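## Task

Scene 1: a roll of masking tape sits in the top or middle drawer of one of two low, narrow file cabinets with three drawers each. Move it onto the desk. When the scene ends, all drawers in the room must be completely closed, neither cabinet may have moved much, and the robot must not have fallen or be left leaning (either fails). Anything that stays in place only because the robot is holding it does not count.

## Robot and tools

Robot: a Hello Robot Stretch 3 with one arm. It has a two-wheel base (0.33 m long, 0.34 m wide), a lift on a mast, and a telescoping arm that sticks out to the robot's RIGHT. The base cannot move sideways, so moving the gripper forward or back means driving the base. Turns on the spot pivot about the point midway between the drive wheels, 0.05 m behind the front edge. With the arm retracted and the wrist folded, a turn sweeps a radius of 0.28 m. An unfolded, level gripper reaches beyond that radius.

Frames: the base frame has its origin on the floor between the drive wheels, x forward, y left, z up. hand_pose is reported in this frame, at the point where the closed fingertips meet. The odometry frame is the base frame as it was at the start of the scene.

execute_actions: arguments are "actions" (a list holding one action, or empty to just read the state) and "cameras" (any of head_camera, nav_camera, wrist_camera or all; omitted or null gives all, [] gives none). An action may contain:
- "base" with exactly one key. translate_m is a relative drive in metres from the current spot, -1 to 1, forward positive. rotate_rad is a relative turn in radians, -3.2 to 3.2, left/counter-clockwise positive. Base moves are measured from the position in the last reported state.
- "joints", an object of absolute targets by name: lift_m 0 to 1.1 (arm height); arm_m 0 to 0.52 (extension); wrist_yaw_rad -1.345 to 4.42 (0 is along the arm, positive swings toward the front, 3.0 is folded over the base); wrist_pitch_rad -1.57 to 0.451 (0 level, negative tips down); wrist_roll_rad -2.911 to 2.911; gripper_m -0.089 to 0.179 (larger is wider; the real fingertip gap is about 0.007 smaller when nearly shut and 0.025 smaller when wide, and zero below 0.007); head_pan_rad -3.953 to 1.73 (-1.57 looks along the arm); head_tilt_rad -1.53 to 0.419 (negative looks down).
- "contact_limits": {"arm_m": effort percent 1 to 100}. The arm stops with contact_stop when its effort reaches that level. Lower values are gentler, but a value too low stops the arm immediately. Values above the maximum are cut down.
All motions in an action start together. Any joint you leave out may keep pushing toward its old target. Unknown keys or out-of-range values cause the whole call to be rejected. Each action lasts at most 15 s. If a result reports a stop, the remaining calls in that reply are skipped.

wait: {"seconds": 0 to 10}. Returns the state and images without commanding anything. zoom_image: {"camera", "region": [x0,y0,x1,y1]} in pixels of that camera's latest image, at most 504x504. finished_scene: {"scene": 1 or 2}. It ends the scene for good, so only call it once the goal is met and stable.

Result lines: base_status and joint_status are done, off_target (resting away from its target and maybe still pushing), contact_stop, time_out or torque_fault. After the last three, the target is dropped. Arm and lift go slack after a contact_stop until you command them again; a slack lift under load can sink. on_its_own covers joints you did not command ("held at" is the target, not the actual position). motor_effort is in percent, positive toward higher values, with the peak in brackets. It is noisy and carries a fixed bias. A rest effort outside the normal range means the joint is pushing or carrying a load; positive wheel effort pushes forward. lidar_m gives 12 sectors of 30°, starting straight ahead and going counter-clockwise (4th left, 7th behind, 10th right), measured at 0.17 m height, range 0.15-12 m, with "-" meaning nothing seen; parts of sectors 5, 6, 9 and 10 can be blocked by the robot. wrist_depth_mm (45-1000) and head_depth_mm (280-4000, sideways image) are 7x7 grids of median depths. base_odometry comes from the wheels, so slip counts as motion; turned_by_wheels and turned_by_imu give the turn since the last result. base_tilt is in degrees, forward/right positive, with a fixed bias of about 4°.

Speed: the base reaches 0.30 m/s and 1.9 rad/s only when stowed (lift_m < 0.30, arm_m < 0.03, wrist_yaw_rad > 2.54). Otherwise it is limited to 0.10 m/s and 0.63 rad/s.

Gripper: to grasp, command a value smaller than the object's width; lower squeezes harder. To let go, command at least 0.02 above the value where contact was made. Neither the reading nor "done" proves you are holding something. Squeezing too hard triggers a stall guard that eases off; send a new value to squeeze again.

Cautions: fold or unfold the wrist only with lift_m between 0.32 and 0.95, wrist_pitch_rad -0.4 and roll near 0. Once folded, the lift may go down to 0.25. With yaw below -0.4, keep pitch at -0.5 or lower. Pushing on something rigid with the gripper above about 0.45 m can tip the robot, and a second push after a contact_stop makes tipping more likely. Do not drive while holding, hooking or pushing something fixed, and be careful reversing near furniture. If it tips: undo the last move in small steps, pull the gripper free, and lower the lift to about 0.2. The base and wrist have no contact stop; wrist servos that strain for several seconds switch off for 10 s (torque_fault). Avoid drops, slams, hard hits, moving cabinets, and leaving drawers partly open. Loose objects may occasionally get a brief push from outside. The simulation keeps running while you think.

Each tool is called as name([rows], argument=value, ...), one row to a line, values as JSON.

## Session

execute_actions(actions=[])

Scene clock: 0.00 s.
base_odometry: x=+0.000 y=+0.000 heading=+0.000 (m, m, rad; odometry frame)
turned_by_wheels: +0.000 (rad since the last result)
turned_by_imu: +0.000 (rad since the last result)
base_tilt: forward=+1.5 right=-0.8 (deg)
lidar_m: 1.48 1.63 1.52 1.58 1.18 1.02 1.04 1.33 2.22 1.58 1.56 1.01
head_depth_mm: 1410 1389 1381 1363 1348 1341 1334 / 1470 1466 1439 1427 1424 1403 1401 / 1557 1541 1515 1502 1497 1484 1463 / 1623 1629 1609 1583 1583 1549 1550 / 1703 1714 1685 1676 1662 1645 1639 / 1741 1848 1803 1799 1785 1756 1724 / 1724 1933 1918 1918 1871 1854 1819
base_status: not commanded
joint_positions: lift_m=+0.319 arm_m=+0.000 wrist_yaw_rad=+2.991 wrist_pitch_rad=-0.349 wrist_roll_rad=-0.020 gripper_m=+0.037 head_pan_rad=+0.016 head_tilt_rad=+0.006
joint_status: not commanded
motor_effort: left_wheel=-1 right_wheel=+0 lift_m=+29 arm_m=+0 wrist_yaw_rad=+1 wrist_pitch_rad=+7 wrist_roll_rad=+0 gripper_m=+1 head_pan_rad=+1 head_tilt_rad=+2 (%)
hand_pose: x=+0.0135 y=+0.0849 z=+0.3470 quat_wxyz=(+0.174, +0.696, +0.072, +0.692) (m; base frame)
wrist_depth_mm: 879 - - - - - - / 919 - - - - - - / 959 - - - - - - / - - - 993 935 898 842 / 861 837 825 764 757 700 676 / 703 659 - 620 - 586 557 / 580 558 - 526 504 490 482
pictures: head_camera (sideways: a quarter turn clockwise sets it upright), nav_camera (sideways: a quarter turn counterclockwise sets it upright), wrist_camera
Images, in order (width x height): head_camera 896x504, nav_camera 672x504, wrist_camera 644x364.

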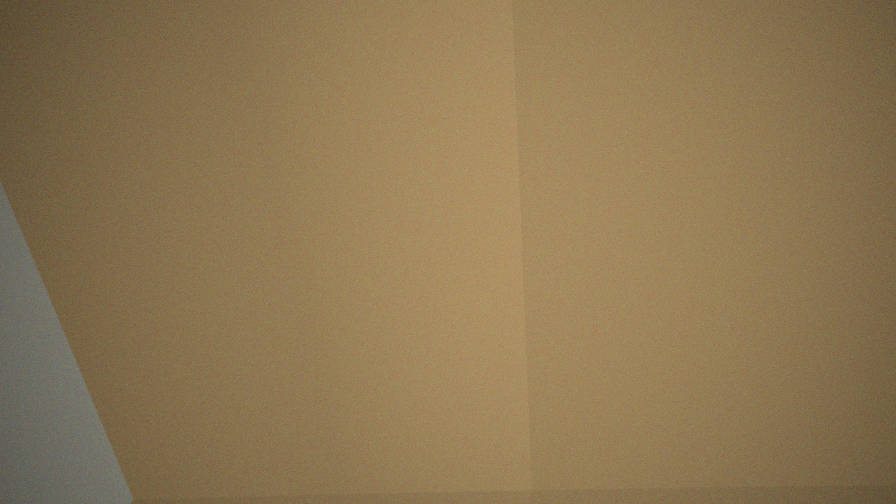

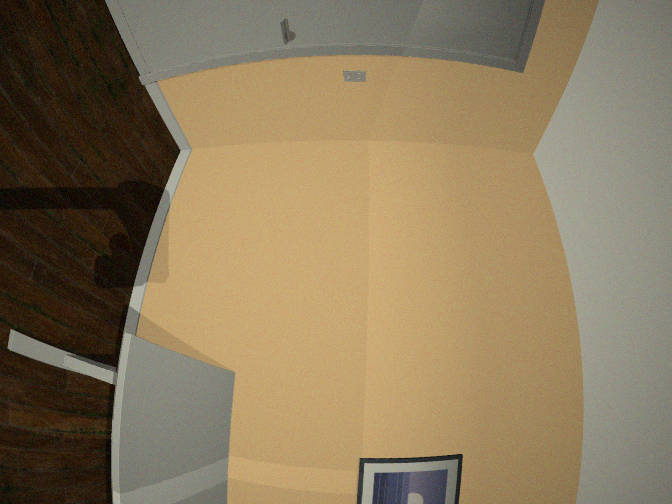

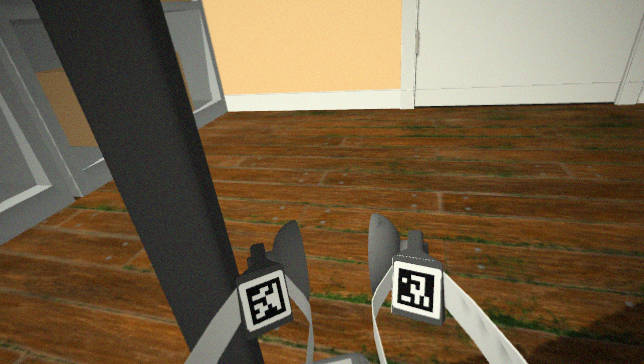

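execute_actions([
  {"joints":{"head_pan_rad":-1.4,"head_tilt_rad":-0.6}},
], cameras=["head_camera","nav_camera"])

execute_actions([
  {"joints":{"head_pan_rad":-2.9,"head_tilt_rad":-0.6}},
], cameras=["head_camera","nav_camera"])

Scene clock: 5.43 s.
base_odometry: x=+0.000 y=+0.000 heading=+0.000 (m, m, rad; odometry frame)
turned_by_wheels: +0.000 (rad since the last result)
turned_by_imu: +0.000 (rad since the last result)
base_tilt: forward=+1.4 right=-0.7 (deg)
lidar_m: 1.48 1.63 1.52 1.58 1.19 1.02 1.04 1.34 2.23 1.58 1.56 1.01
head_depth_mm: 1955 2093 2292 2354 1905 1550 1298 / 2055 2228 2410 2495 1931 1555 1319 / 2170 2377 2476 2449 1952 1574 1322 / 2088 2238 1704 1332 1886 1592 1336 / 1880 1984 1745 1187 1925 1609 1352 / 1685 1784 1770 1191 1816 1629 1365 / 1548 1615 1655 1217 950 1642 1374
base_status: not commanded
joint_positions: lift_m=+0.319 arm_m=+0.000 wrist_yaw_rad=+2.991 wrist_pitch_rad=-0.349 wrist_roll_rad=-0.020 gripper_m=+0.037 head_pan_rad=-1.393 head_tilt_rad=-0.592
joint_status: all done
motor_effort: left_wheel=-1(0) right_wheel=+1(1) lift_m=+28(28) arm_m=+0(0) wrist_yaw_rad=+0(0) wrist_pitch_rad=+7(7) wrist_roll_rad=+0(0) gripper_m=+0(0) head_pan_rad=-4(45) head_tilt_rad=-4(34) (%)
hand_pose: x=+0.0135 y=+0.0849 z=+0.3470 quat_wxyz=(+0.174, +0.696, +0.072, +0.692) (m; base frame)
wrist_depth_mm: 900 - - - - - - / 905 - - - - - - / 940 - - - - - - / 974 - - 991 939 879 847 / 860 834 826 783 747 700 664 / 702 670 - 610 - 586 553 / 580 558 - 528 500 493 482
pictures: head_camera (sideways: a quarter turn clockwise sets it upright), nav_camera (sideways: a quarter turn counterclockwise sets it upright)
Images, in order (width x height): head_camera 896x504, nav_camera 672x504.

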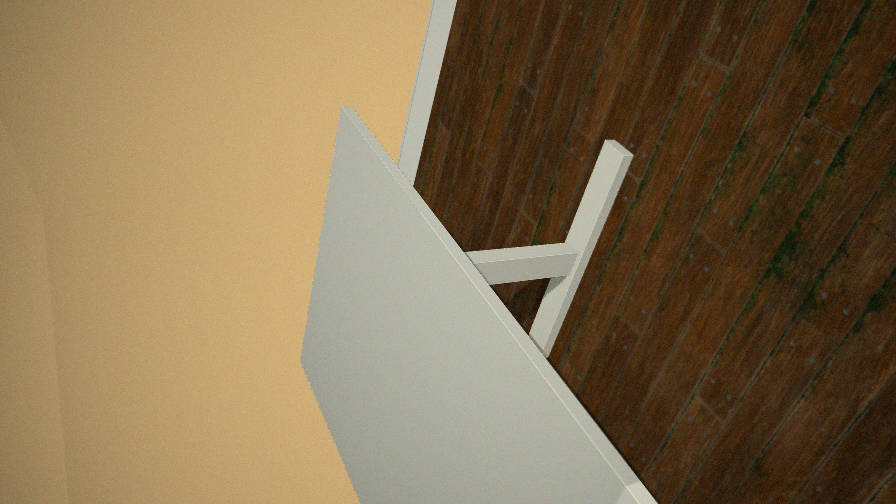

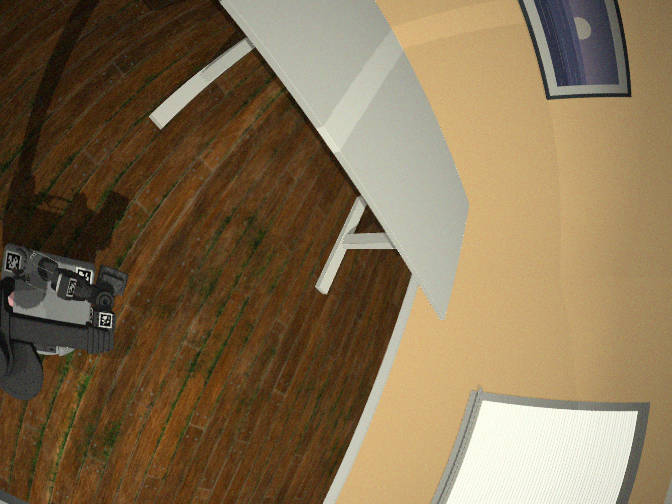

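Scene clock: 6.70 s.
base_odometry: x=+0.000 y=+0.000 heading=+0.000 (m, m, rad; odometry frame)
turned_by_wheels: +0.000 (rad since the last result)
turned_by_imu: +0.000 (rad since the last result)
base_tilt: forward=+1.7 right=-0.8 (deg)
lidar_m: 1.48 1.64 1.52 1.58 1.19 1.02 1.04 1.34 2.23 1.58 1.55 1.01
head_depth_mm: 959 990 1209 1201 1640 1445 1311 / 1025 1056 1292 1269 1698 1527 1306 / 1105 1134 1335 1369 1592 1585 1330 / 1544 1244 1823 1661 1693 1589 1332 / 1467 1505 1649 1719 1851 1606 1338 / 1352 1476 2649 2684 2022 1619 1360 / 2244 2331 2472 2595 2056 1643 1375
base_status: not commanded
joint_positions: lift_m=+0.319 arm_m=+0.000 wrist_yaw_rad=+2.991 wrist_pitch_rad=-0.349 wrist_roll_rad=-0.020 gripper_m=+0.037 head_pan_rad=-2.893 head_tilt_rad=-0.592
joint_status: all done
motor_effort: left_wheel=-1(1) right_wheel=+0(1) lift_m=+28(28) arm_m=+0(0) wrist_yaw_rad=+0(0) wrist_pitch_rad=+7(7) wrist_roll_rad=+0(0) gripper_m=+1(0) head_pan_rad=-3(44) head_tilt_rad=-3(5) (%)
hand_pose: x=+0.0135 y=+0.0849 z=+0.3470 quat_wxyz=(+0.174, +0.696, +0.072, +0.692) (m; base frame)
wrist_depth_mm: 894 - - - - - - / 946 - - - - - - / 939 - - - - - - / 982 - - - 944 898 841 / 870 847 807 763 748 696 675 / 703 665 - 616 - 582 563 / 574 564 - 524 494 490 484
pictures: head_camera (sideways: a quarter turn clockwise sets it upright), nav_camera (sideways: a quarter turn counterclockwise sets it upright)
Images, in order (width x height): head_camera 896x504, nav_camera 672x504.

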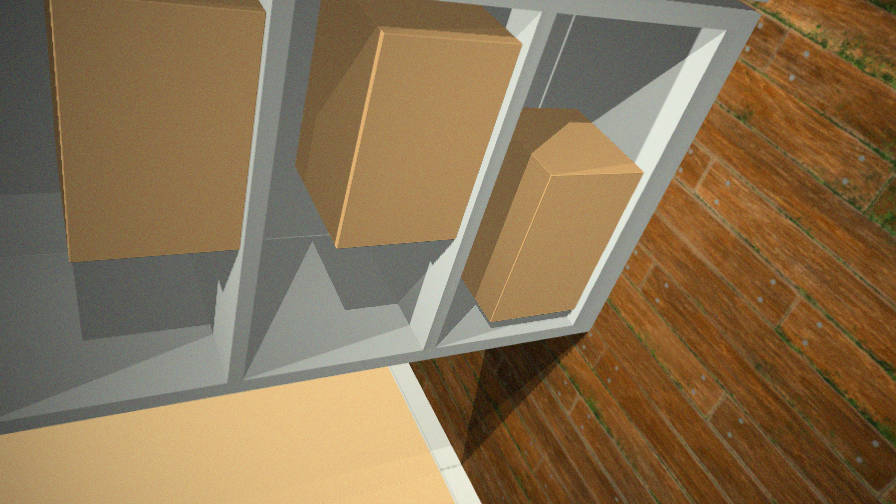

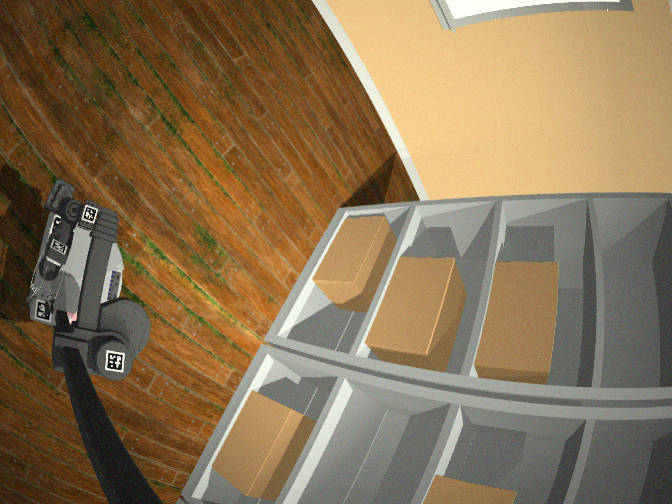

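execute_actions([
  {"base":{"rotate_rad":-2.37},"joints":{"lift_m":0.26,"head_pan_rad":-0.5,"head_tilt_rad":-0.6}},
], cameras=[])

execute_actions([
  {"base":{"translate_m":1.0}},
], cameras=["nav_camera"])

execute_actions([
  {"base":{"translate_m":0.7},"joints":{"head_pan_rad":-1.3}},
], cameras=["head_camera","nav_camera"])

Scene clock: 21.93 s.
base_odometry: x=+0.000 y=+0.000 heading=-2.370 (m, m, rad; odometry frame)
turned_by_wheels: -2.370 (rad since the last result)
turned_by_imu: -2.357 (rad since the last result)
base_tilt: forward=+1.5 right=-0.8 (deg)
lidar_m: 2.24 2.23 1.58 1.47 1.46 1.60 1.54 1.52 1.33 1.03 1.02 1.26
head_depth_mm: 966 993 1202 1187 1677 1456 1307 / 1034 1065 1306 1269 1668 1517 1314 / 1118 1137 1344 1380 1584 1572 1327 / 1542 1349 1780 1687 1726 1588 1332 / 1425 1479 1614 1740 1877 1615 1347 / 1361 2412 2636 2648 2014 1626 1354 / 2199 2325 2470 2497 2033 1637 1377
base_status: done
joint_positions: lift_m=+0.260 arm_m=+0.000 wrist_yaw_rad=+2.991 wrist_pitch_rad=-0.349 wrist_roll_rad=-0.020 gripper_m=+0.037 head_pan_rad=-0.507 head_tilt_rad=-0.593
joint_status: all done
motor_effort: left_wheel=+2(15) right_wheel=-2(7) lift_m=+23(22) arm_m=-1(1) wrist_yaw_rad=+0(0) wrist_pitch_rad=+7(8) wrist_roll_rad=+0(0) gripper_m=+1(0) head_pan_rad=+3(43) head_tilt_rad=-3(5) (%)
hand_pose: x=+0.0135 y=+0.0848 z=+0.2886 quat_wxyz=(+0.174, +0.696, +0.072, +0.692) (m; base frame)
wrist_depth_mm: - - - - - - - / - - - - - - - / - - - - - - 974 / - - 919 865 801 769 734 / 769 736 712 671 654 610 580 / 620 584 - 535 - 513 490 / 505 490 - - 437 427 422
pictures: none
No camera images: the call's "cameras" was empty. Leave "cameras" out to get every camera's image.

Scene clock: 26.87 s.
base_odometry: x=-0.717 y=-0.697 heading=-2.370 (m, m, rad; odometry frame)
turned_by_wheels: +0.000 (rad since the last result)
turned_by_imu: +0.004 (rad since the last result)
base_tilt: forward=+1.7 right=-0.7 (deg)
lidar_m: 1.29 1.28 1.42 1.39 1.82 1.65 2.48 1.64 0.86 0.67 0.67 0.71
head_depth_mm: 2266 2427 682 745 817 913 1039 / 2064 2262 2445 2494 1891 1566 1313 / 1836 1956 2137 2271 1955 1574 1326 / 1651 1763 1881 2046 1957 1593 1332 / 1503 1596 1711 1821 1864 1597 1339 / 1386 1452 1539 1642 1738 1625 1358 / 1269 1333 1398 1480 1563 1595 1371
base_status: done
joint_positions: lift_m=+0.260 arm_m=+0.000 wrist_yaw_rad=+2.991 wrist_pitch_rad=-0.350 wrist_roll_rad=-0.020 gripper_m=+0.037 head_pan_rad=-0.507 head_tilt_rad=-0.593
joint_status: not commanded
motor_effort: left_wheel=+2(16) right_wheel=-1(4) lift_m=+23(23) arm_m=-1(1) wrist_yaw_rad=+0(0) wrist_pitch_rad=+8(8) wrist_roll_rad=+0(0) gripper_m=+0(0) head_pan_rad=+3(4) head_tilt_rad=-3(3) (%)
hand_pose: x=+0.0135 y=+0.0848 z=+0.2885 quat_wxyz=(+0.174, +0.696, +0.072, +0.692) (m; base frame)
wrist_depth_mm: - - - - - - - / - - - - - - - / - - - - - - 962 / - - 892 851 798 774 726 / 770 717 717 661 661 610 588 / 608 583 - 538 - 509 493 / 501 487 - - 442 430 422
pictures: nav_camera (sideways: a quarter turn counterclockwise sets it upright)
Images, in order (width x height): nav_camera 672x504.

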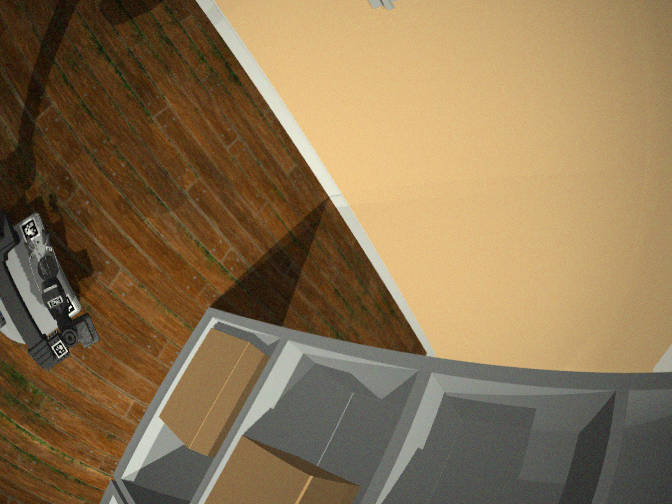

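Scene clock: 31.00 s.
base_odometry: x=-1.218 y=-1.186 heading=-2.370 (m, m, rad; odometry frame)
turned_by_wheels: +0.000 (rad since the last result)
turned_by_imu: +0.003 (rad since the last result)
base_tilt: forward=+1.4 right=-0.8 (deg)
lidar_m: 0.63 0.63 0.69 1.08 2.06 2.27 3.18 1.28 0.53 0.59 1.52 0.77
head_depth_mm: 2358 2546 2750 2389 1777 1213 1224 / 2334 2536 2733 2486 1926 1569 1313 / 2325 2516 2692 2559 1932 1573 1325 / 2307 2491 2674 2606 1955 1597 1340 / 2291 2466 2699 2613 1985 1596 1352 / 2271 2460 2653 2688 2018 1619 1359 / 2268 2377 2342 2172 1945 1639 1370
base_status: done
joint_positions: lift_m=+0.260 arm_m=+0.000 wrist_yaw_rad=+2.991 wrist_pitch_rad=-0.350 wrist_roll_rad=-0.020 gripper_m=+0.037 head_pan_rad=-1.293 head_tilt_rad=-0.593
joint_status: all done
motor_effort: left_wheel=+1(15) right_wheel=-1(7) lift_m=+23(23) arm_m=-1(0) wrist_yaw_rad=+0(0) wrist_pitch_rad=+8(8) wrist_roll_rad=+0(0) gripper_m=+0(1) head_pan_rad=-4(38) head_tilt_rad=-2(3) (%)
hand_pose: x=+0.0135 y=+0.0848 z=+0.2885 quat_wxyz=(+0.174, +0.696, +0.072, +0.692) (m; base frame)
wrist_depth_mm: - - - - 816 634 508 / - - - - 861 659 531 / - - - - 923 689 553 / - - 903 866 829 696 566 / 766 728 714 669 658 615 564 / 610 578 - 539 - 511 490 / 502 488 - - 438 428 425
pictures: head_camera (sideways: a quarter turn clockwise sets it upright), nav_camera (sideways: a quarter turn counterclockwise sets it upright)
Images, in order (width x height): head_camera 896x504, nav_camera 672x504.

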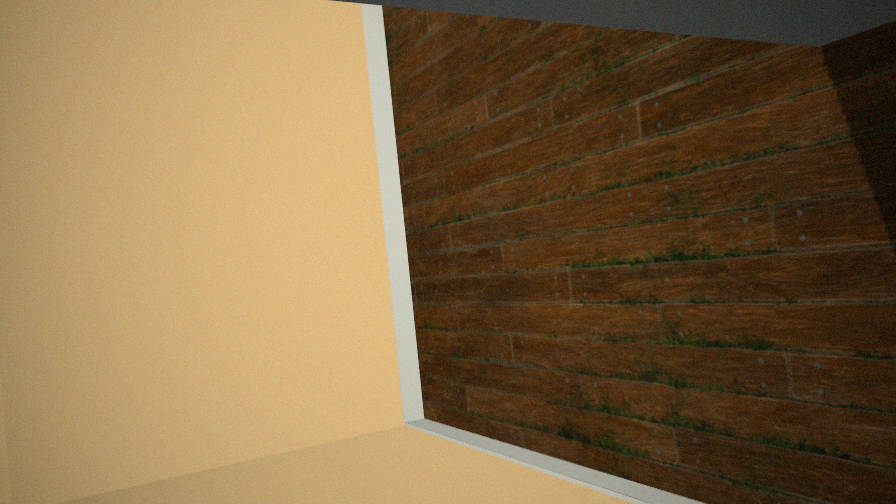

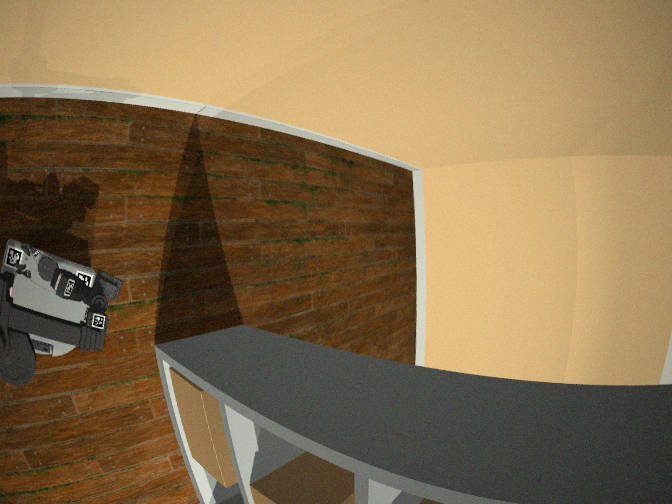

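execute_actions([
  {"base":{"rotate_rad":-1.1},"joints":{"head_pan_rad":-1.2}},
], cameras=[])

execute_actions([
  {"base":{"translate_m":1.0},"joints":{"head_tilt_rad":-0.45}},
], cameras=["head_camera","nav_camera"])

Scene clock: 37.30 s.
base_odometry: x=-1.218 y=-1.186 heading=+2.814 (m, m, rad; odometry frame)
turned_by_wheels: -1.100 (rad since the last result)
turned_by_imu: -1.093 (rad since the last result)
base_tilt: forward=+1.3 right=-0.8 (deg)
lidar_m: 1.71 0.80 0.63 0.63 0.67 1.01 1.64 2.22 3.18 1.28 0.53 0.55
head_depth_mm: 1565 1773 2057 2207 1893 1551 1296 / 1069 1166 1286 1407 1614 1552 1314 / 1031 938 1072 1128 1183 1448 1289 / 1115 781 829 983 995 1027 1099 / 1165 775 830 940 1058 945 929 / 1111 818 877 660 1101 673 744 / 994 884 896 527 572 670 823
base_status: done
joint_positions: lift_m=+0.260 arm_m=+0.000 wrist_yaw_rad=+2.991 wrist_pitch_rad=-0.350 wrist_roll_rad=-0.020 gripper_m=+0.037 head_pan_rad=-1.207 head_tilt_rad=-0.593
joint_status: all done
motor_effort: left_wheel=+2(15) right_wheel=-1(8) lift_m=+23(23) arm_m=-1(1) wrist_yaw_rad=+0(1) wrist_pitch_rad=+8(8) wrist_roll_rad=+0(0) gripper_m=+0(1) head_pan_rad=+4(14) head_tilt_rad=-3(3) (%)
hand_pose: x=+0.0135 y=+0.0848 z=+0.2885 quat_wxyz=(+0.174, +0.696, +0.072, +0.692) (m; base frame)
wrist_depth_mm: 577 - 602 595 612 615 632 / 622 - 635 644 662 656 671 / 663 - 682 679 713 714 737 / 715 - 715 746 738 733 747 / 730 721 715 664 652 608 589 / 611 581 - 538 - 510 491 / 506 497 - - 436 425 422
pictures: none
No camera images: the call's "cameras" was empty. Leave "cameras" out to get every camera's image.

Scene clock: 42.23 s.
base_odometry: x=-2.165 y=-0.864 heading=+2.814 (m, m, rad; odometry frame)
turned_by_wheels: +0.000 (rad since the last result)
turned_by_imu: +0.004 (rad since the last result)
base_tilt: forward=+1.5 right=-0.8 (deg)
lidar_m: 1.38 0.65 0.52 0.51 0.55 0.83 2.64 0.58 0.48 1.01 2.12 1.74
head_depth_mm: 2751 2919 3061 3128 2282 1779 1445 / 2895 3056 3277 3343 2318 1784 1458 / 2966 3214 3352 2815 2356 1803 1467 / 3053 3202 3218 2421 2315 1818 1488 / 2637 2743 2852 2312 2314 1840 1487 / 2325 2393 2433 2399 2441 1858 1510 / 2075 2145 2183 2235 2268 1904 1532
base_status: done
joint_positions: lift_m=+0.260 arm_m=+0.000 wrist_yaw_rad=+2.991 wrist_pitch_rad=-0.350 wrist_roll_rad=-0.020 gripper_m=+0.037 head_pan_rad=-1.207 head_tilt_rad=-0.458
joint_status: all done
motor_effort: left_wheel=+1(15) right_wheel=-1(4) lift_m=+23(23) arm_m=-1(1) wrist_yaw_rad=+0(0) wrist_pitch_rad=+8(8) wrist_roll_rad=+0(0) gripper_m=+0(1) head_pan_rad=+3(3) head_tilt_rad=+4(18) (%)
hand_pose: x=+0.0135 y=+0.0848 z=+0.2885 quat_wxyz=(+0.174, +0.696, +0.072, +0.692) (m; base frame)
wrist_depth_mm: 476 - 492 497 506 507 515 / 519 - 525 535 536 546 552 / 553 - 569 575 581 589 607 / 590 - 615 618 624 627 643 / 630 645 632 638 649 605 590 / 603 584 - 540 - 507 488 / 503 488 - - 446 435 419
pictures: head_camera (sideways: a quarter turn clockwise sets it upright), nav_camera (sideways: a quarter turn counterclockwise sets it upright)
Images, in order (width x height): head_camera 896x504, nav_camera 672x504.

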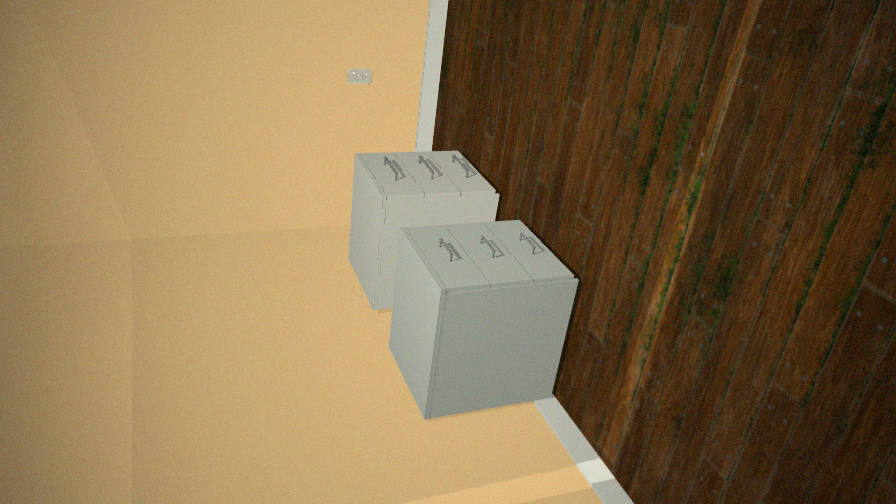

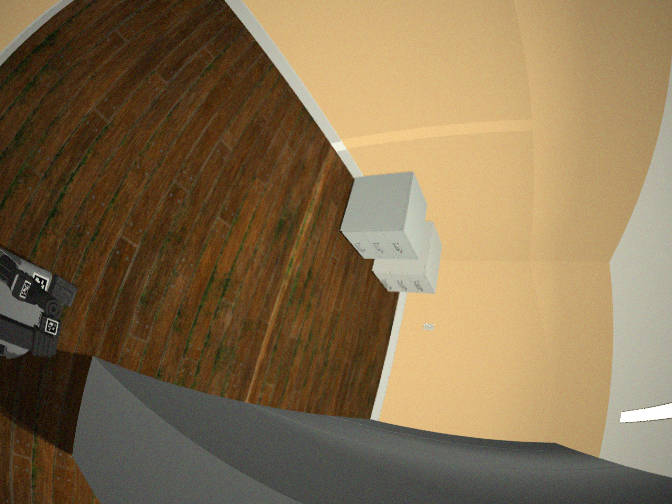

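execute_actions([
  {"base":{"translate_m":0.22}},
], cameras=[])

execute_actions([
  {"base":{"rotate_rad":1.46},"joints":{"head_pan_rad":-1.57,"head_tilt_rad":-0.7}},
], cameras=[])

execute_actions([
  {"base":{"translate_m":-1.0}},
], cameras=["nav_camera"])

Scene clock: 52.97 s.
base_odometry: x=-2.373 y=-0.793 heading=+2.814 (m, m, rad; odometry frame)
turned_by_wheels: +0.000 (rad since the last result)
turned_by_imu: +0.001 (rad since the last result)
base_tilt: forward=+1.5 right=-0.8 (deg)
lidar_m: 1.31 0.62 0.49 0.48 0.52 0.79 2.87 0.62 0.60 2.55 1.92 1.51
head_depth_mm: 2774 2965 3091 3204 2284 1766 1443 / 2931 3050 3222 2874 2325 1781 1463 / 2983 3147 3278 2400 2258 1801 1472 / 2663 2812 2876 2218 2264 1839 1480 / 2312 2389 2463 2324 2367 1859 1486 / 2041 2090 2151 2224 2242 1856 1502 / 1802 1841 1900 1952 2009 1895 1534
base_status: done
joint_positions: lift_m=+0.260 arm_m=+0.000 wrist_yaw_rad=+2.991 wrist_pitch_rad=-0.350 wrist_roll_rad=-0.020 gripper_m=+0.037 head_pan_rad=-1.207 head_tilt_rad=-0.458
joint_status: not commanded
motor_effort: left_wheel=+2(14) right_wheel=+0(5) lift_m=+23(23) arm_m=-1(1) wrist_yaw_rad=+0(0) wrist_pitch_rad=+8(8) wrist_roll_rad=+0(0) gripper_m=+1(0) head_pan_rad=+3(2) head_tilt_rad=+3(4) (%)
hand_pose: x=+0.0135 y=+0.0848 z=+0.2885 quat_wxyz=(+0.174, +0.696, +0.072, +0.692) (m; base frame)
wrist_depth_mm: 461 - 464 479 477 483 494 / 489 - 500 508 516 519 531 / 528 - 534 551 560 569 578 / 564 - 585 594 605 605 615 / 600 611 611 623 623 611 587 / 604 586 - 541 - 512 488 / 506 491 - - 444 429 418
pictures: none
No camera images: the call's "cameras" was empty. Leave "cameras" out to get every camera's image.

Scene clock: 55.07 s.
base_odometry: x=-2.373 y=-0.793 heading=-2.010 (m, m, rad; odometry frame)
turned_by_wheels: +1.460 (rad since the last result)
turned_by_imu: +1.451 (rad since the last result)
base_tilt: forward=+1.5 right=-0.9 (deg)
lidar_m: 0.48 0.50 0.69 1.94 0.68 0.60 1.47 2.04 1.56 1.50 0.68 0.50
head_depth_mm: 1268 1392 1542 1723 1705 1434 1228 / 1259 1395 1544 1736 1727 1432 1243 / 1271 1399 1561 1748 1735 1454 1251 / 1274 1403 1548 1737 1754 1468 1253 / 1277 1404 1551 1772 1786 1470 1263 / 1272 1399 1556 1690 1666 1470 1269 / 1268 1366 1344 1302 1271 1237 1203
base_status: done
joint_positions: lift_m=+0.260 arm_m=+0.000 wrist_yaw_rad=+2.991 wrist_pitch_rad=-0.350 wrist_roll_rad=-0.020 gripper_m=+0.037 head_pan_rad=-1.563 head_tilt_rad=-0.692
joint_status: all done
motor_effort: left_wheel=-4(13) right_wheel=+2(10) lift_m=+23(23) arm_m=-1(1) wrist_yaw_rad=+0(0) wrist_pitch_rad=+8(8) wrist_roll_rad=+0(0) gripper_m=+0(1) head_pan_rad=-3(28) head_tilt_rad=-5(23) (%)
hand_pose: x=+0.0135 y=+0.0847 z=+0.2885 quat_wxyz=(+0.174, +0.696, +0.072, +0.692) (m; base frame)
wrist_depth_mm: 664 - - - - 681 492 / 691 - - - - 702 499 / 711 - - - - 708 518 / 687 - 913 871 817 713 530 / 657 732 715 666 660 614 529 / 596 573 - 534 - 506 480 / 503 492 - - 437 427 418
pictures: none
No camera images: the call's "cameras" was empty. Leave "cameras" out to get every camera's image.

Scene clock: 60.00 s.
base_odometry: x=-1.948 y=+0.112 heading=-2.010 (m, m, rad; odometry frame)
turned_by_wheels: +0.000 (rad since the last result)
turned_by_imu: -0.003 (rad since the last result)
base_tilt: forward=+1.5 right=-0.8 (deg)
lidar_m: 1.49 0.52 0.38 0.36 0.38 0.52 1.44 1.34 1.24 1.50 1.55 1.54
head_depth_mm: 1275 1386 1536 1744 1701 1423 1240 / 1269 1392 1563 1730 1720 1438 1235 / 1273 1394 1551 1727 1740 1465 1247 / 1270 1393 1545 1753 1771 1471 1253 / 1269 1396 1544 1746 1777 1488 1264 / 1277 1396 1561 1750 1827 1495 1279 / 1277 1399 1555 1734 1818 1512 1299
base_status: done
joint_positions: lift_m=+0.260 arm_m=+0.000 wrist_yaw_rad=+2.991 wrist_pitch_rad=-0.350 wrist_roll_rad=-0.020 gripper_m=+0.037 head_pan_rad=-1.563 head_tilt_rad=-0.692
joint_status: not commanded
motor_effort: left_wheel=-3(17) right_wheel=+3(6) lift_m=+23(23) arm_m=-1(1) wrist_yaw_rad=+0(0) wrist_pitch_rad=+8(8) wrist_roll_rad=+0(0) gripper_m=+1(1) head_pan_rad=-3(3) head_tilt_rad=-4(4) (%)
hand_pose: x=+0.0135 y=+0.0847 z=+0.2885 quat_wxyz=(+0.175, +0.696, +0.072, +0.692) (m; base frame)
wrist_depth_mm: 326 - 353 367 386 403 425 / 350 - 377 394 415 437 455 / 370 - 404 422 447 470 498 / 397 - 439 458 485 523 548 / 425 451 472 502 528 561 574 / 462 484 - 533 - 506 486 / 488 489 - - 438 429 419
pictures: nav_camera (sideways: a quarter turn counterclockwise sets it upright)
Images, in order (width x height): nav_camera 672x504.

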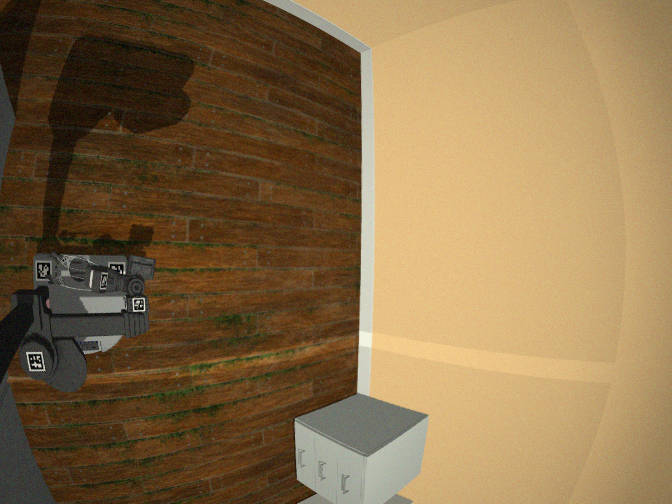

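execute_actions([
  {"base":{"rotate_rad":0.13}},
], cameras=[])

execute_actions([
  {"base":{"translate_m":-0.93}},
], cameras=[])

execute_actions([
  {"base":{"rotate_rad":-0.13},"joints":{"lift_m":0.4,"wrist_pitch_rad":-0.4}},
], cameras=["head_camera"])

execute_actions([
  {"joints":{"lift_m":0.45,"wrist_yaw_rad":0}},
], cameras=[])

execute_actions([
  {"joints":{"wrist_pitch_rad":0,"wrist_roll_rad":1.57,"gripper_m":0.1,"arm_m":0.2}},
])

Scene clock: 69.10 s.
base_odometry: x=-1.948 y=+0.112 heading=-1.880 (m, m, rad; odometry frame)
turned_by_wheels: +0.130 (rad since the last result)
turned_by_imu: +0.129 (rad since the last result)
base_tilt: forward=+1.5 right=-0.9 (deg)
lidar_m: 1.49 0.46 0.37 0.36 0.40 0.60 2.29 1.23 1.29 1.49 1.62 1.50
head_depth_mm: 1240 1353 1500 1687 1710 1426 1227 / 1250 1378 1530 1710 1714 1444 1237 / 1269 1394 1549 1731 1743 1458 1252 / 1295 1403 1569 1775 1758 1467 1260 / 1302 1434 1584 1815 1787 1479 1267 / 1321 1457 1637 1841 1817 1503 1279 / 1335 1480 1634 1871 1815 1497 1285
base_status: done
joint_positions: lift_m=+0.260 arm_m=+0.000 wrist_yaw_rad=+2.991 wrist_pitch_rad=-0.350 wrist_roll_rad=-0.020 gripper_m=+0.037 head_pan_rad=-1.563 head_tilt_rad=-0.692
joint_status: not commanded
motor_effort: left_wheel=-4(14) right_wheel=+2(7) lift_m=+23(23) arm_m=-1(1) wrist_yaw_rad=+0(0) wrist_pitch_rad=+8(8) wrist_roll_rad=+0(0) gripper_m=+0(1) head_pan_rad=-2(3) head_tilt_rad=-4(5) (%)
hand_pose: x=+0.0135 y=+0.0847 z=+0.2885 quat_wxyz=(+0.175, +0.696, +0.072, +0.692) (m; base frame)
wrist_depth_mm: 355 - 361 363 370 371 375 / 380 - 383 391 398 398 402 / 407 - 415 421 426 428 432 / 443 - 451 455 461 467 472 / 481 485 490 499 499 505 518 / 522 534 - 530 - 510 490 / 495 491 - - 439 430 421
pictures: none
No camera images: the call's "cameras" was empty. Leave "cameras" out to get every camera's image.

Scene clock: 73.80 s.
base_odometry: x=-1.666 y=+0.998 heading=-1.880 (m, m, rad; odometry frame)
turned_by_wheels: +0.000 (rad since the last result)
turned_by_imu: -0.003 (rad since the last result)
base_tilt: forward=+1.6 right=-0.8 (deg)
lidar_m: 1.28 0.61 0.49 0.49 0.53 0.80 1.36 1.02 0.84 0.83 1.49 2.26
head_depth_mm: 1139 1253 1384 1265 1075 1205 1231 / 1144 1268 1393 1297 1093 1235 1239 / 1165 1274 1428 1308 1117 1269 1247 / 1179 1291 1442 1616 1743 1471 1257 / 1200 1313 1468 1649 1776 1483 1273 / 1212 1332 1500 1685 1804 1493 1280 / 1227 1348 1520 1719 1832 1514 1292
base_status: done
joint_positions: lift_m=+0.260 arm_m=+0.000 wrist_yaw_rad=+2.991 wrist_pitch_rad=-0.350 wrist_roll_rad=-0.020 gripper_m=+0.037 head_pan_rad=-1.563 head_tilt_rad=-0.692
joint_status: not commanded
motor_effort: left_wheel=-3(16) right_wheel=+3(5) lift_m=+23(23) arm_m=-1(1) wrist_yaw_rad=+0(1) wrist_pitch_rad=+8(8) wrist_roll_rad=+0(0) gripper_m=+1(1) head_pan_rad=-4(3) head_tilt_rad=-4(4) (%)
hand_pose: x=+0.0135 y=+0.0847 z=+0.2885 quat_wxyz=(+0.175, +0.696, +0.072, +0.692) (m; base frame)
wrist_depth_mm: 461 - 468 477 478 489 490 / 500 - 497 506 514 515 532 / 534 - 542 547 553 562 566 / 583 - 593 599 604 605 616 / 626 637 637 627 629 606 588 / 606 584 - 534 - 511 486 / 501 487 - - 440 425 416
pictures: none
No camera images: the call's "cameras" was empty. Leave "cameras" out to get every camera's image.

Scene clock: 75.90 s.
base_odometry: x=-1.666 y=+0.998 heading=-2.010 (m, m, rad; odometry frame)
turned_by_wheels: -0.130 (rad since the last result)
turned_by_imu: -0.129 (rad since the last result)
base_tilt: forward=+1.7 right=-0.9 (deg)
lidar_m: 2.42 0.69 0.51 0.49 0.51 0.69 1.36 1.14 0.86 0.83 1.42 1.95
head_depth_mm: 1165 1271 1412 1542 1125 1332 1234 / 1162 1275 1419 1291 1107 1263 1236 / 1169 1278 1418 1302 1113 1259 1256 / 1166 1283 1422 1327 1127 1295 1263 / 1170 1278 1428 1604 1718 1490 1273 / 1171 1280 1421 1602 1760 1494 1280 / 1166 1282 1417 1603 1768 1514 1291
base_status: done
joint_positions: lift_m=+0.400 arm_m=+0.000 wrist_yaw_rad=+2.991 wrist_pitch_rad=-0.413 wrist_roll_rad=-0.020 gripper_m=+0.037 head_pan_rad=-1.563 head_tilt_rad=-0.692
joint_status: all done
motor_effort: left_wheel=+2(11) right_wheel=-1(5) lift_m=+34(36) arm_m=-1(1) wrist_yaw_rad=+0(0) wrist_pitch_rad=+7(6) wrist_roll_rad=+0(0) gripper_m=+0(0) head_pan_rad=-2(3) head_tilt_rad=-4(4) (%)
hand_pose: x=+0.0124 y=+0.0774 z=+0.4136 quat_wxyz=(+0.196, +0.694, +0.095, +0.686) (m; base frame)
wrist_depth_mm: 423 - 466 482 504 532 555 / 455 - 498 521 551 577 616 / 492 - 535 566 603 632 663 / 535 552 588 619 654 707 757 / 583 602 644 687 730 746 725 / 640 673 - 670 - 641 625 / 635 612 - 576 555 557 534
pictures: head_camera (sideways: a quarter turn clockwise sets it upright)
Images, in order (width x height): head_camera 896x504.

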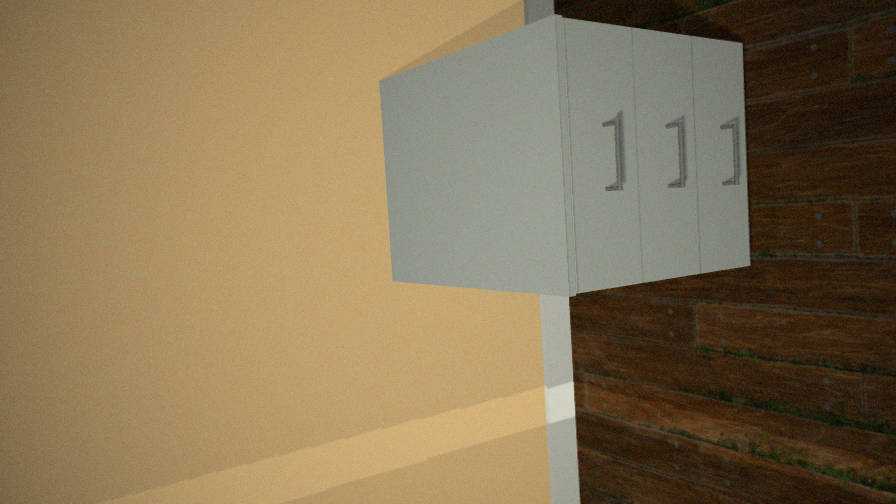

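Scene clock: 78.40 s.
base_odometry: x=-1.666 y=+0.998 heading=-2.010 (m, m, rad; odometry frame)
turned_by_wheels: +0.000 (rad since the last result)
turned_by_imu: +0.000 (rad since the last result)
base_tilt: forward=+1.5 right=-0.8 (deg)
lidar_m: 2.41 0.69 0.51 0.48 0.50 0.69 1.36 1.14 0.86 0.83 1.42 1.94
head_depth_mm: 1165 1280 1418 1531 1123 1334 1233 / 1167 1282 1426 1287 1101 1258 1237 / 1160 1279 1428 1315 1105 1265 1247 / 1169 1283 1426 1326 1126 1291 1258 / 1166 1287 1421 1601 1738 1481 1268 / 1168 1285 1423 1600 1761 1493 1284 / 1173 1287 1435 1606 1776 1509 1290
base_status: not commanded
joint_positions: lift_m=+0.450 arm_m=+0.000 wrist_yaw_rad=+0.002 wrist_pitch_rad=-0.413 wrist_roll_rad=-0.020 gripper_m=+0.037 head_pan_rad=-1.563 head_tilt_rad=-0.692
joint_status: all done
motor_effort: left_wheel=+2(2) right_wheel=-1(2) lift_m=+33(36) arm_m=-1(1) wrist_yaw_rad=-2(1) wrist_pitch_rad=+7(7) wrist_roll_rad=+0(0) gripper_m=+1(0) head_pan_rad=-3(3) head_tilt_rad=-4(5) (%)
hand_pose: x=-0.0210 y=-0.3701 z=+0.4635 quat_wxyz=(+0.699, +0.148, -0.685, -0.143) (m; base frame)
wrist_depth_mm: - - - 544 538 817 576 / - - 579 563 568 830 586 / - - - 620 607 909 622 / - - - 675 676 934 681 / - 995 926 730 751 837 735 / 817 823 781 733 - 705 679 / 699 671 628 642 609 594 588
pictures: none
No camera images: the call's "cameras" was empty. Leave "cameras" out to get every camera's image.

Scene clock: 81.10 s.
base_odometry: x=-1.666 y=+0.998 heading=-2.010 (m, m, rad; odometry frame)
turned_by_wheels: +0.000 (rad since the last result)
turned_by_imu: +0.000 (rad since the last result)
base_tilt: forward=+1.6 right=-0.7 (deg)
lidar_m: 2.41 0.69 0.50 0.49 0.50 0.69 1.36 1.14 0.86 0.83 1.42 1.95
head_depth_mm: 1160 1274 1411 1539 1117 1341 1252 / 1168 1278 1422 1291 1105 1253 - / 1164 1269 1413 1305 1103 1252 - / 1161 1293 1421 1329 1120 1286 1255 / 1162 1274 1423 1603 1722 1487 1273 / 1166 1284 1417 1596 1747 1495 1292 / 1169 1284 1422 1607 1765 1504 1299
base_status: not commanded
joint_positions: lift_m=+0.450 arm_m=+0.200 wrist_yaw_rad=+0.001 wrist_pitch_rad=-0.025 wrist_roll_rad=+1.569 gripper_m=+0.100 head_pan_rad=-1.563 head_tilt_rad=-0.692
joint_status: all done
motor_effort: left_wheel=+2(2) right_wheel=-1(2) lift_m=+33(33) arm_m=+5(6) wrist_yaw_rad=-1(1) wrist_pitch_rad=+13(14) wrist_roll_rad=+0(3) gripper_m=+2(82) head_pan_rad=-3(3) head_tilt_rad=-4(3) (%)
hand_pose: x=-0.0210 y=-0.6002 z=+0.5578 quat_wxyz=(+0.001, +0.001, -1.000, -0.013) (m; base frame)
wrist_depth_mm: 883 887 868 851 359 357 359 / 898 902 890 895 366 366 367 / 909 906 928 916 376 378 375 / 959 931 949 922 383 388 385 / 965 975 988 938 397 388 395 / 993 987 - 986 406 - 409 / - - - - - - 699
pictures: head_camera (sideways: a quarter turn clockwise sets it upright), nav_camera (sideways: a quarter turn counterclockwise sets it upright), wrist_camera
Images, in order (width x height): head_camera 896x504, nav_camera 672x504, wrist_camera 644x364.

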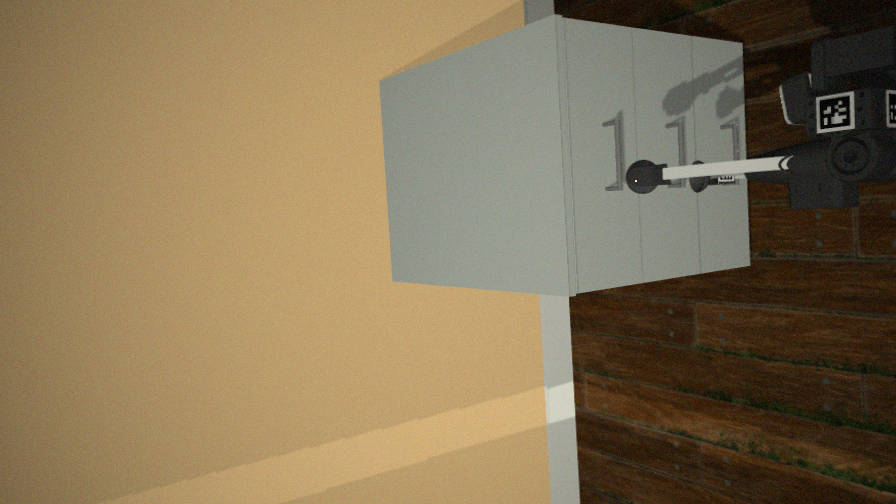

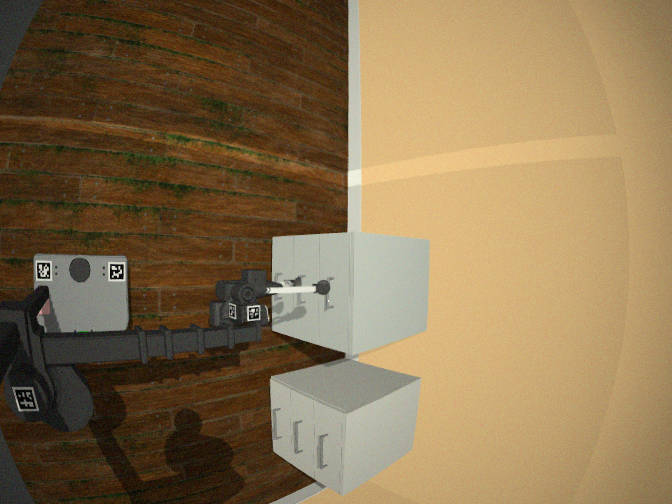

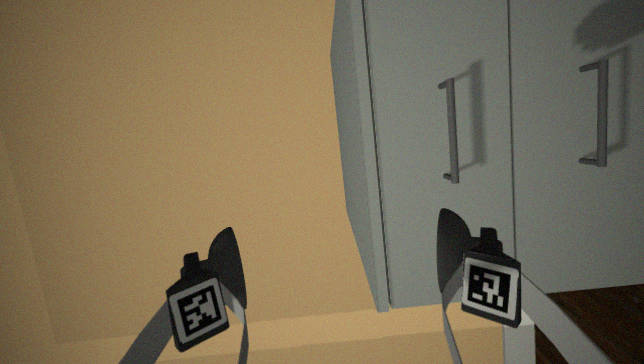

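execute_actions([
  {"base":{"translate_m":-0.05},"joints":{"lift_m":0.315,"arm_m":0.33}},
], cameras=["head_camera","wrist_camera"])

Scene clock: 96.10 s.
base_odometry: x=-1.644 y=+1.044 heading=-2.010 (m, m, rad; odometry frame)
turned_by_wheels: +0.000 (rad since the last result)
turned_by_imu: +0.000 (rad since the last result)
base_tilt: forward=+1.6 right=-0.8 (deg)
lidar_m: 2.46 0.69 0.50 0.49 0.50 0.69 1.31 1.14 0.86 0.83 1.42 1.95
head_depth_mm: 1161 1272 1419 1586 1660 1408 1238 / 1164 1274 1423 1295 1103 1256 - / 1163 1275 1417 1305 1105 1232 1201 / 1169 1281 1413 1327 1126 1262 1261 / 1161 1276 1411 1548 1642 1447 1276 / 1168 1285 1434 1602 1766 1489 1286 / 1176 1286 1429 1605 1757 1510 1287
base_status: done
joint_positions: lift_m=+0.315 arm_m=+0.330 wrist_yaw_rad=+0.001 wrist_pitch_rad=-0.024 wrist_roll_rad=+1.570 gripper_m=+0.100 head_pan_rad=-1.563 head_tilt_rad=-0.692
joint_status: all done
motor_effort: left_wheel=+2(5) right_wheel=+0(6) lift_m=+23(26) arm_m=+5(5) wrist_yaw_rad=-1(1) wrist_pitch_rad=+13(13) wrist_roll_rad=+0(0) gripper_m=+1(1) head_pan_rad=-3(4) head_tilt_rad=-4(5) (%)
hand_pose: x=-0.0211 y=-0.7302 z=+0.4234 quat_wxyz=(+0.001, +0.001, -1.000, -0.013) (m; base frame)
wrist_depth_mm: 755 753 236 237 236 237 235 / 771 781 243 243 241 240 243 / 789 800 249 247 246 247 247 / 813 807 256 252 252 254 252 / 841 835 261 260 257 256 258 / 851 844 267 265 265 - 265 / 858 862 285 272 271 271 272
pictures: head_camera (sideways: a quarter turn clockwise sets it upright), wrist_camera
Images, in order (width x height): head_camera 896x504, wrist_camera 644x364.

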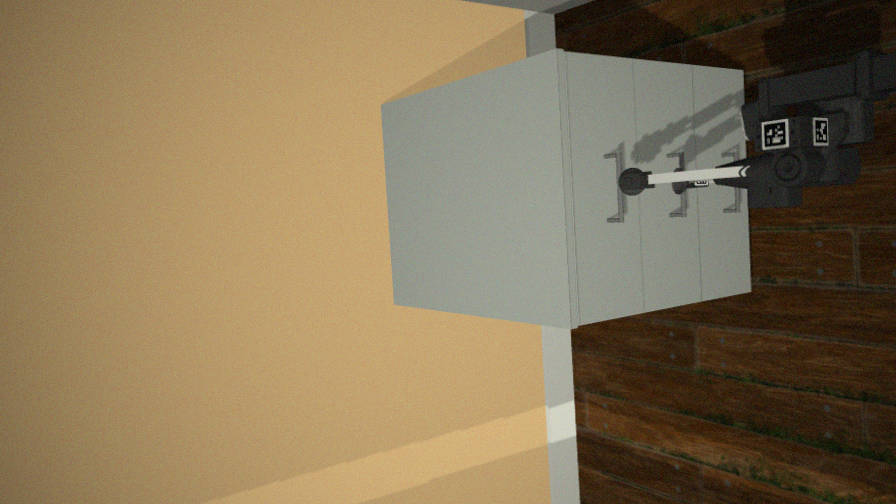

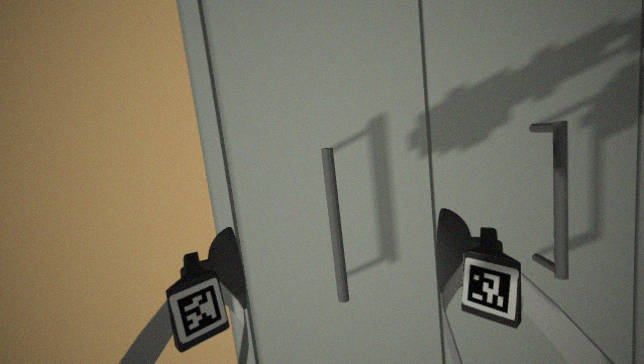

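execute_actions([
  {"joints":{"arm_m":0.40,"gripper_m":0.06},"contact_limits":{"arm_m":15}},
], cameras=["head_camera","wrist_camera"])

Scene clock: 100.53 s.
base_odometry: x=-1.644 y=+1.044 heading=-2.010 (m, m, rad; odometry frame)
turned_by_wheels: +0.000 (rad since the last result)
turned_by_imu: +0.000 (rad since the last result)
base_tilt: forward=+1.4 right=-0.8 (deg)
lidar_m: 2.47 0.69 0.51 0.49 0.50 0.69 1.31 1.14 0.86 0.83 1.42 1.95
head_depth_mm: 1163 1274 1411 1588 1647 1395 1236 / 1165 1276 1424 1288 1107 1218 1202 / 1168 1275 1423 1302 1110 1207 1234 / 1162 1282 1417 1327 1118 1259 1263 / 1173 1284 1422 1539 1634 1443 1269 / 1170 1277 1423 1605 1750 1496 1283 / 1163 1278 1434 1592 1766 1503 1293
base_status: not commanded
joint_positions: lift_m=+0.315 arm_m=+0.400 wrist_yaw_rad=+0.001 wrist_pitch_rad=-0.024 wrist_roll_rad=+1.570 gripper_m=+0.060 head_pan_rad=-1.563 head_tilt_rad=-0.692
joint_status: all done
motor_effort: left_wheel=+2(2) right_wheel=-2(2) lift_m=+23(23) arm_m=+5(7) wrist_yaw_rad=-1(1) wrist_pitch_rad=+13(13) wrist_roll_rad=+0(0) gripper_m=-1(77) head_pan_rad=-4(4) head_tilt_rad=-4(4) (%)
contact_limits: arm_m 15 (drawing in: default 32, maximum 52; extending or still: default 44, maximum 71)
hand_pose: x=-0.0211 y=-0.8002 z=+0.4234 quat_wxyz=(+0.001, +0.001, -1.000, -0.013) (m; base frame)
wrist_depth_mm: 694 172 170 170 170 170 169 / 700 694 174 174 174 173 174 / 716 710 177 177 177 177 178 / 741 733 182 181 182 182 182 / 761 756 185 186 185 186 186 / 772 772 191 191 191 190 190 / 795 795 198 196 197 197 196
pictures: head_camera (sideways: a quarter turn clockwise sets it upright), wrist_camera
Images, in order (width x height): head_camera 896x504, wrist_camera 644x364.

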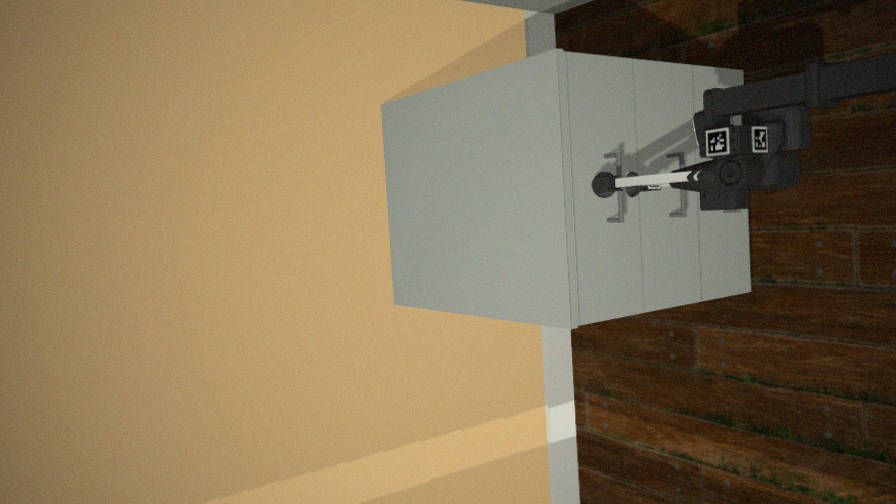

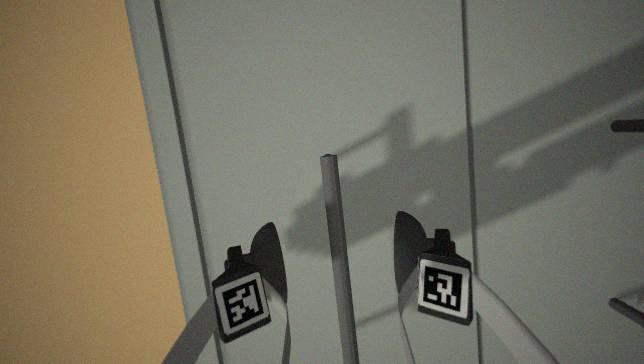

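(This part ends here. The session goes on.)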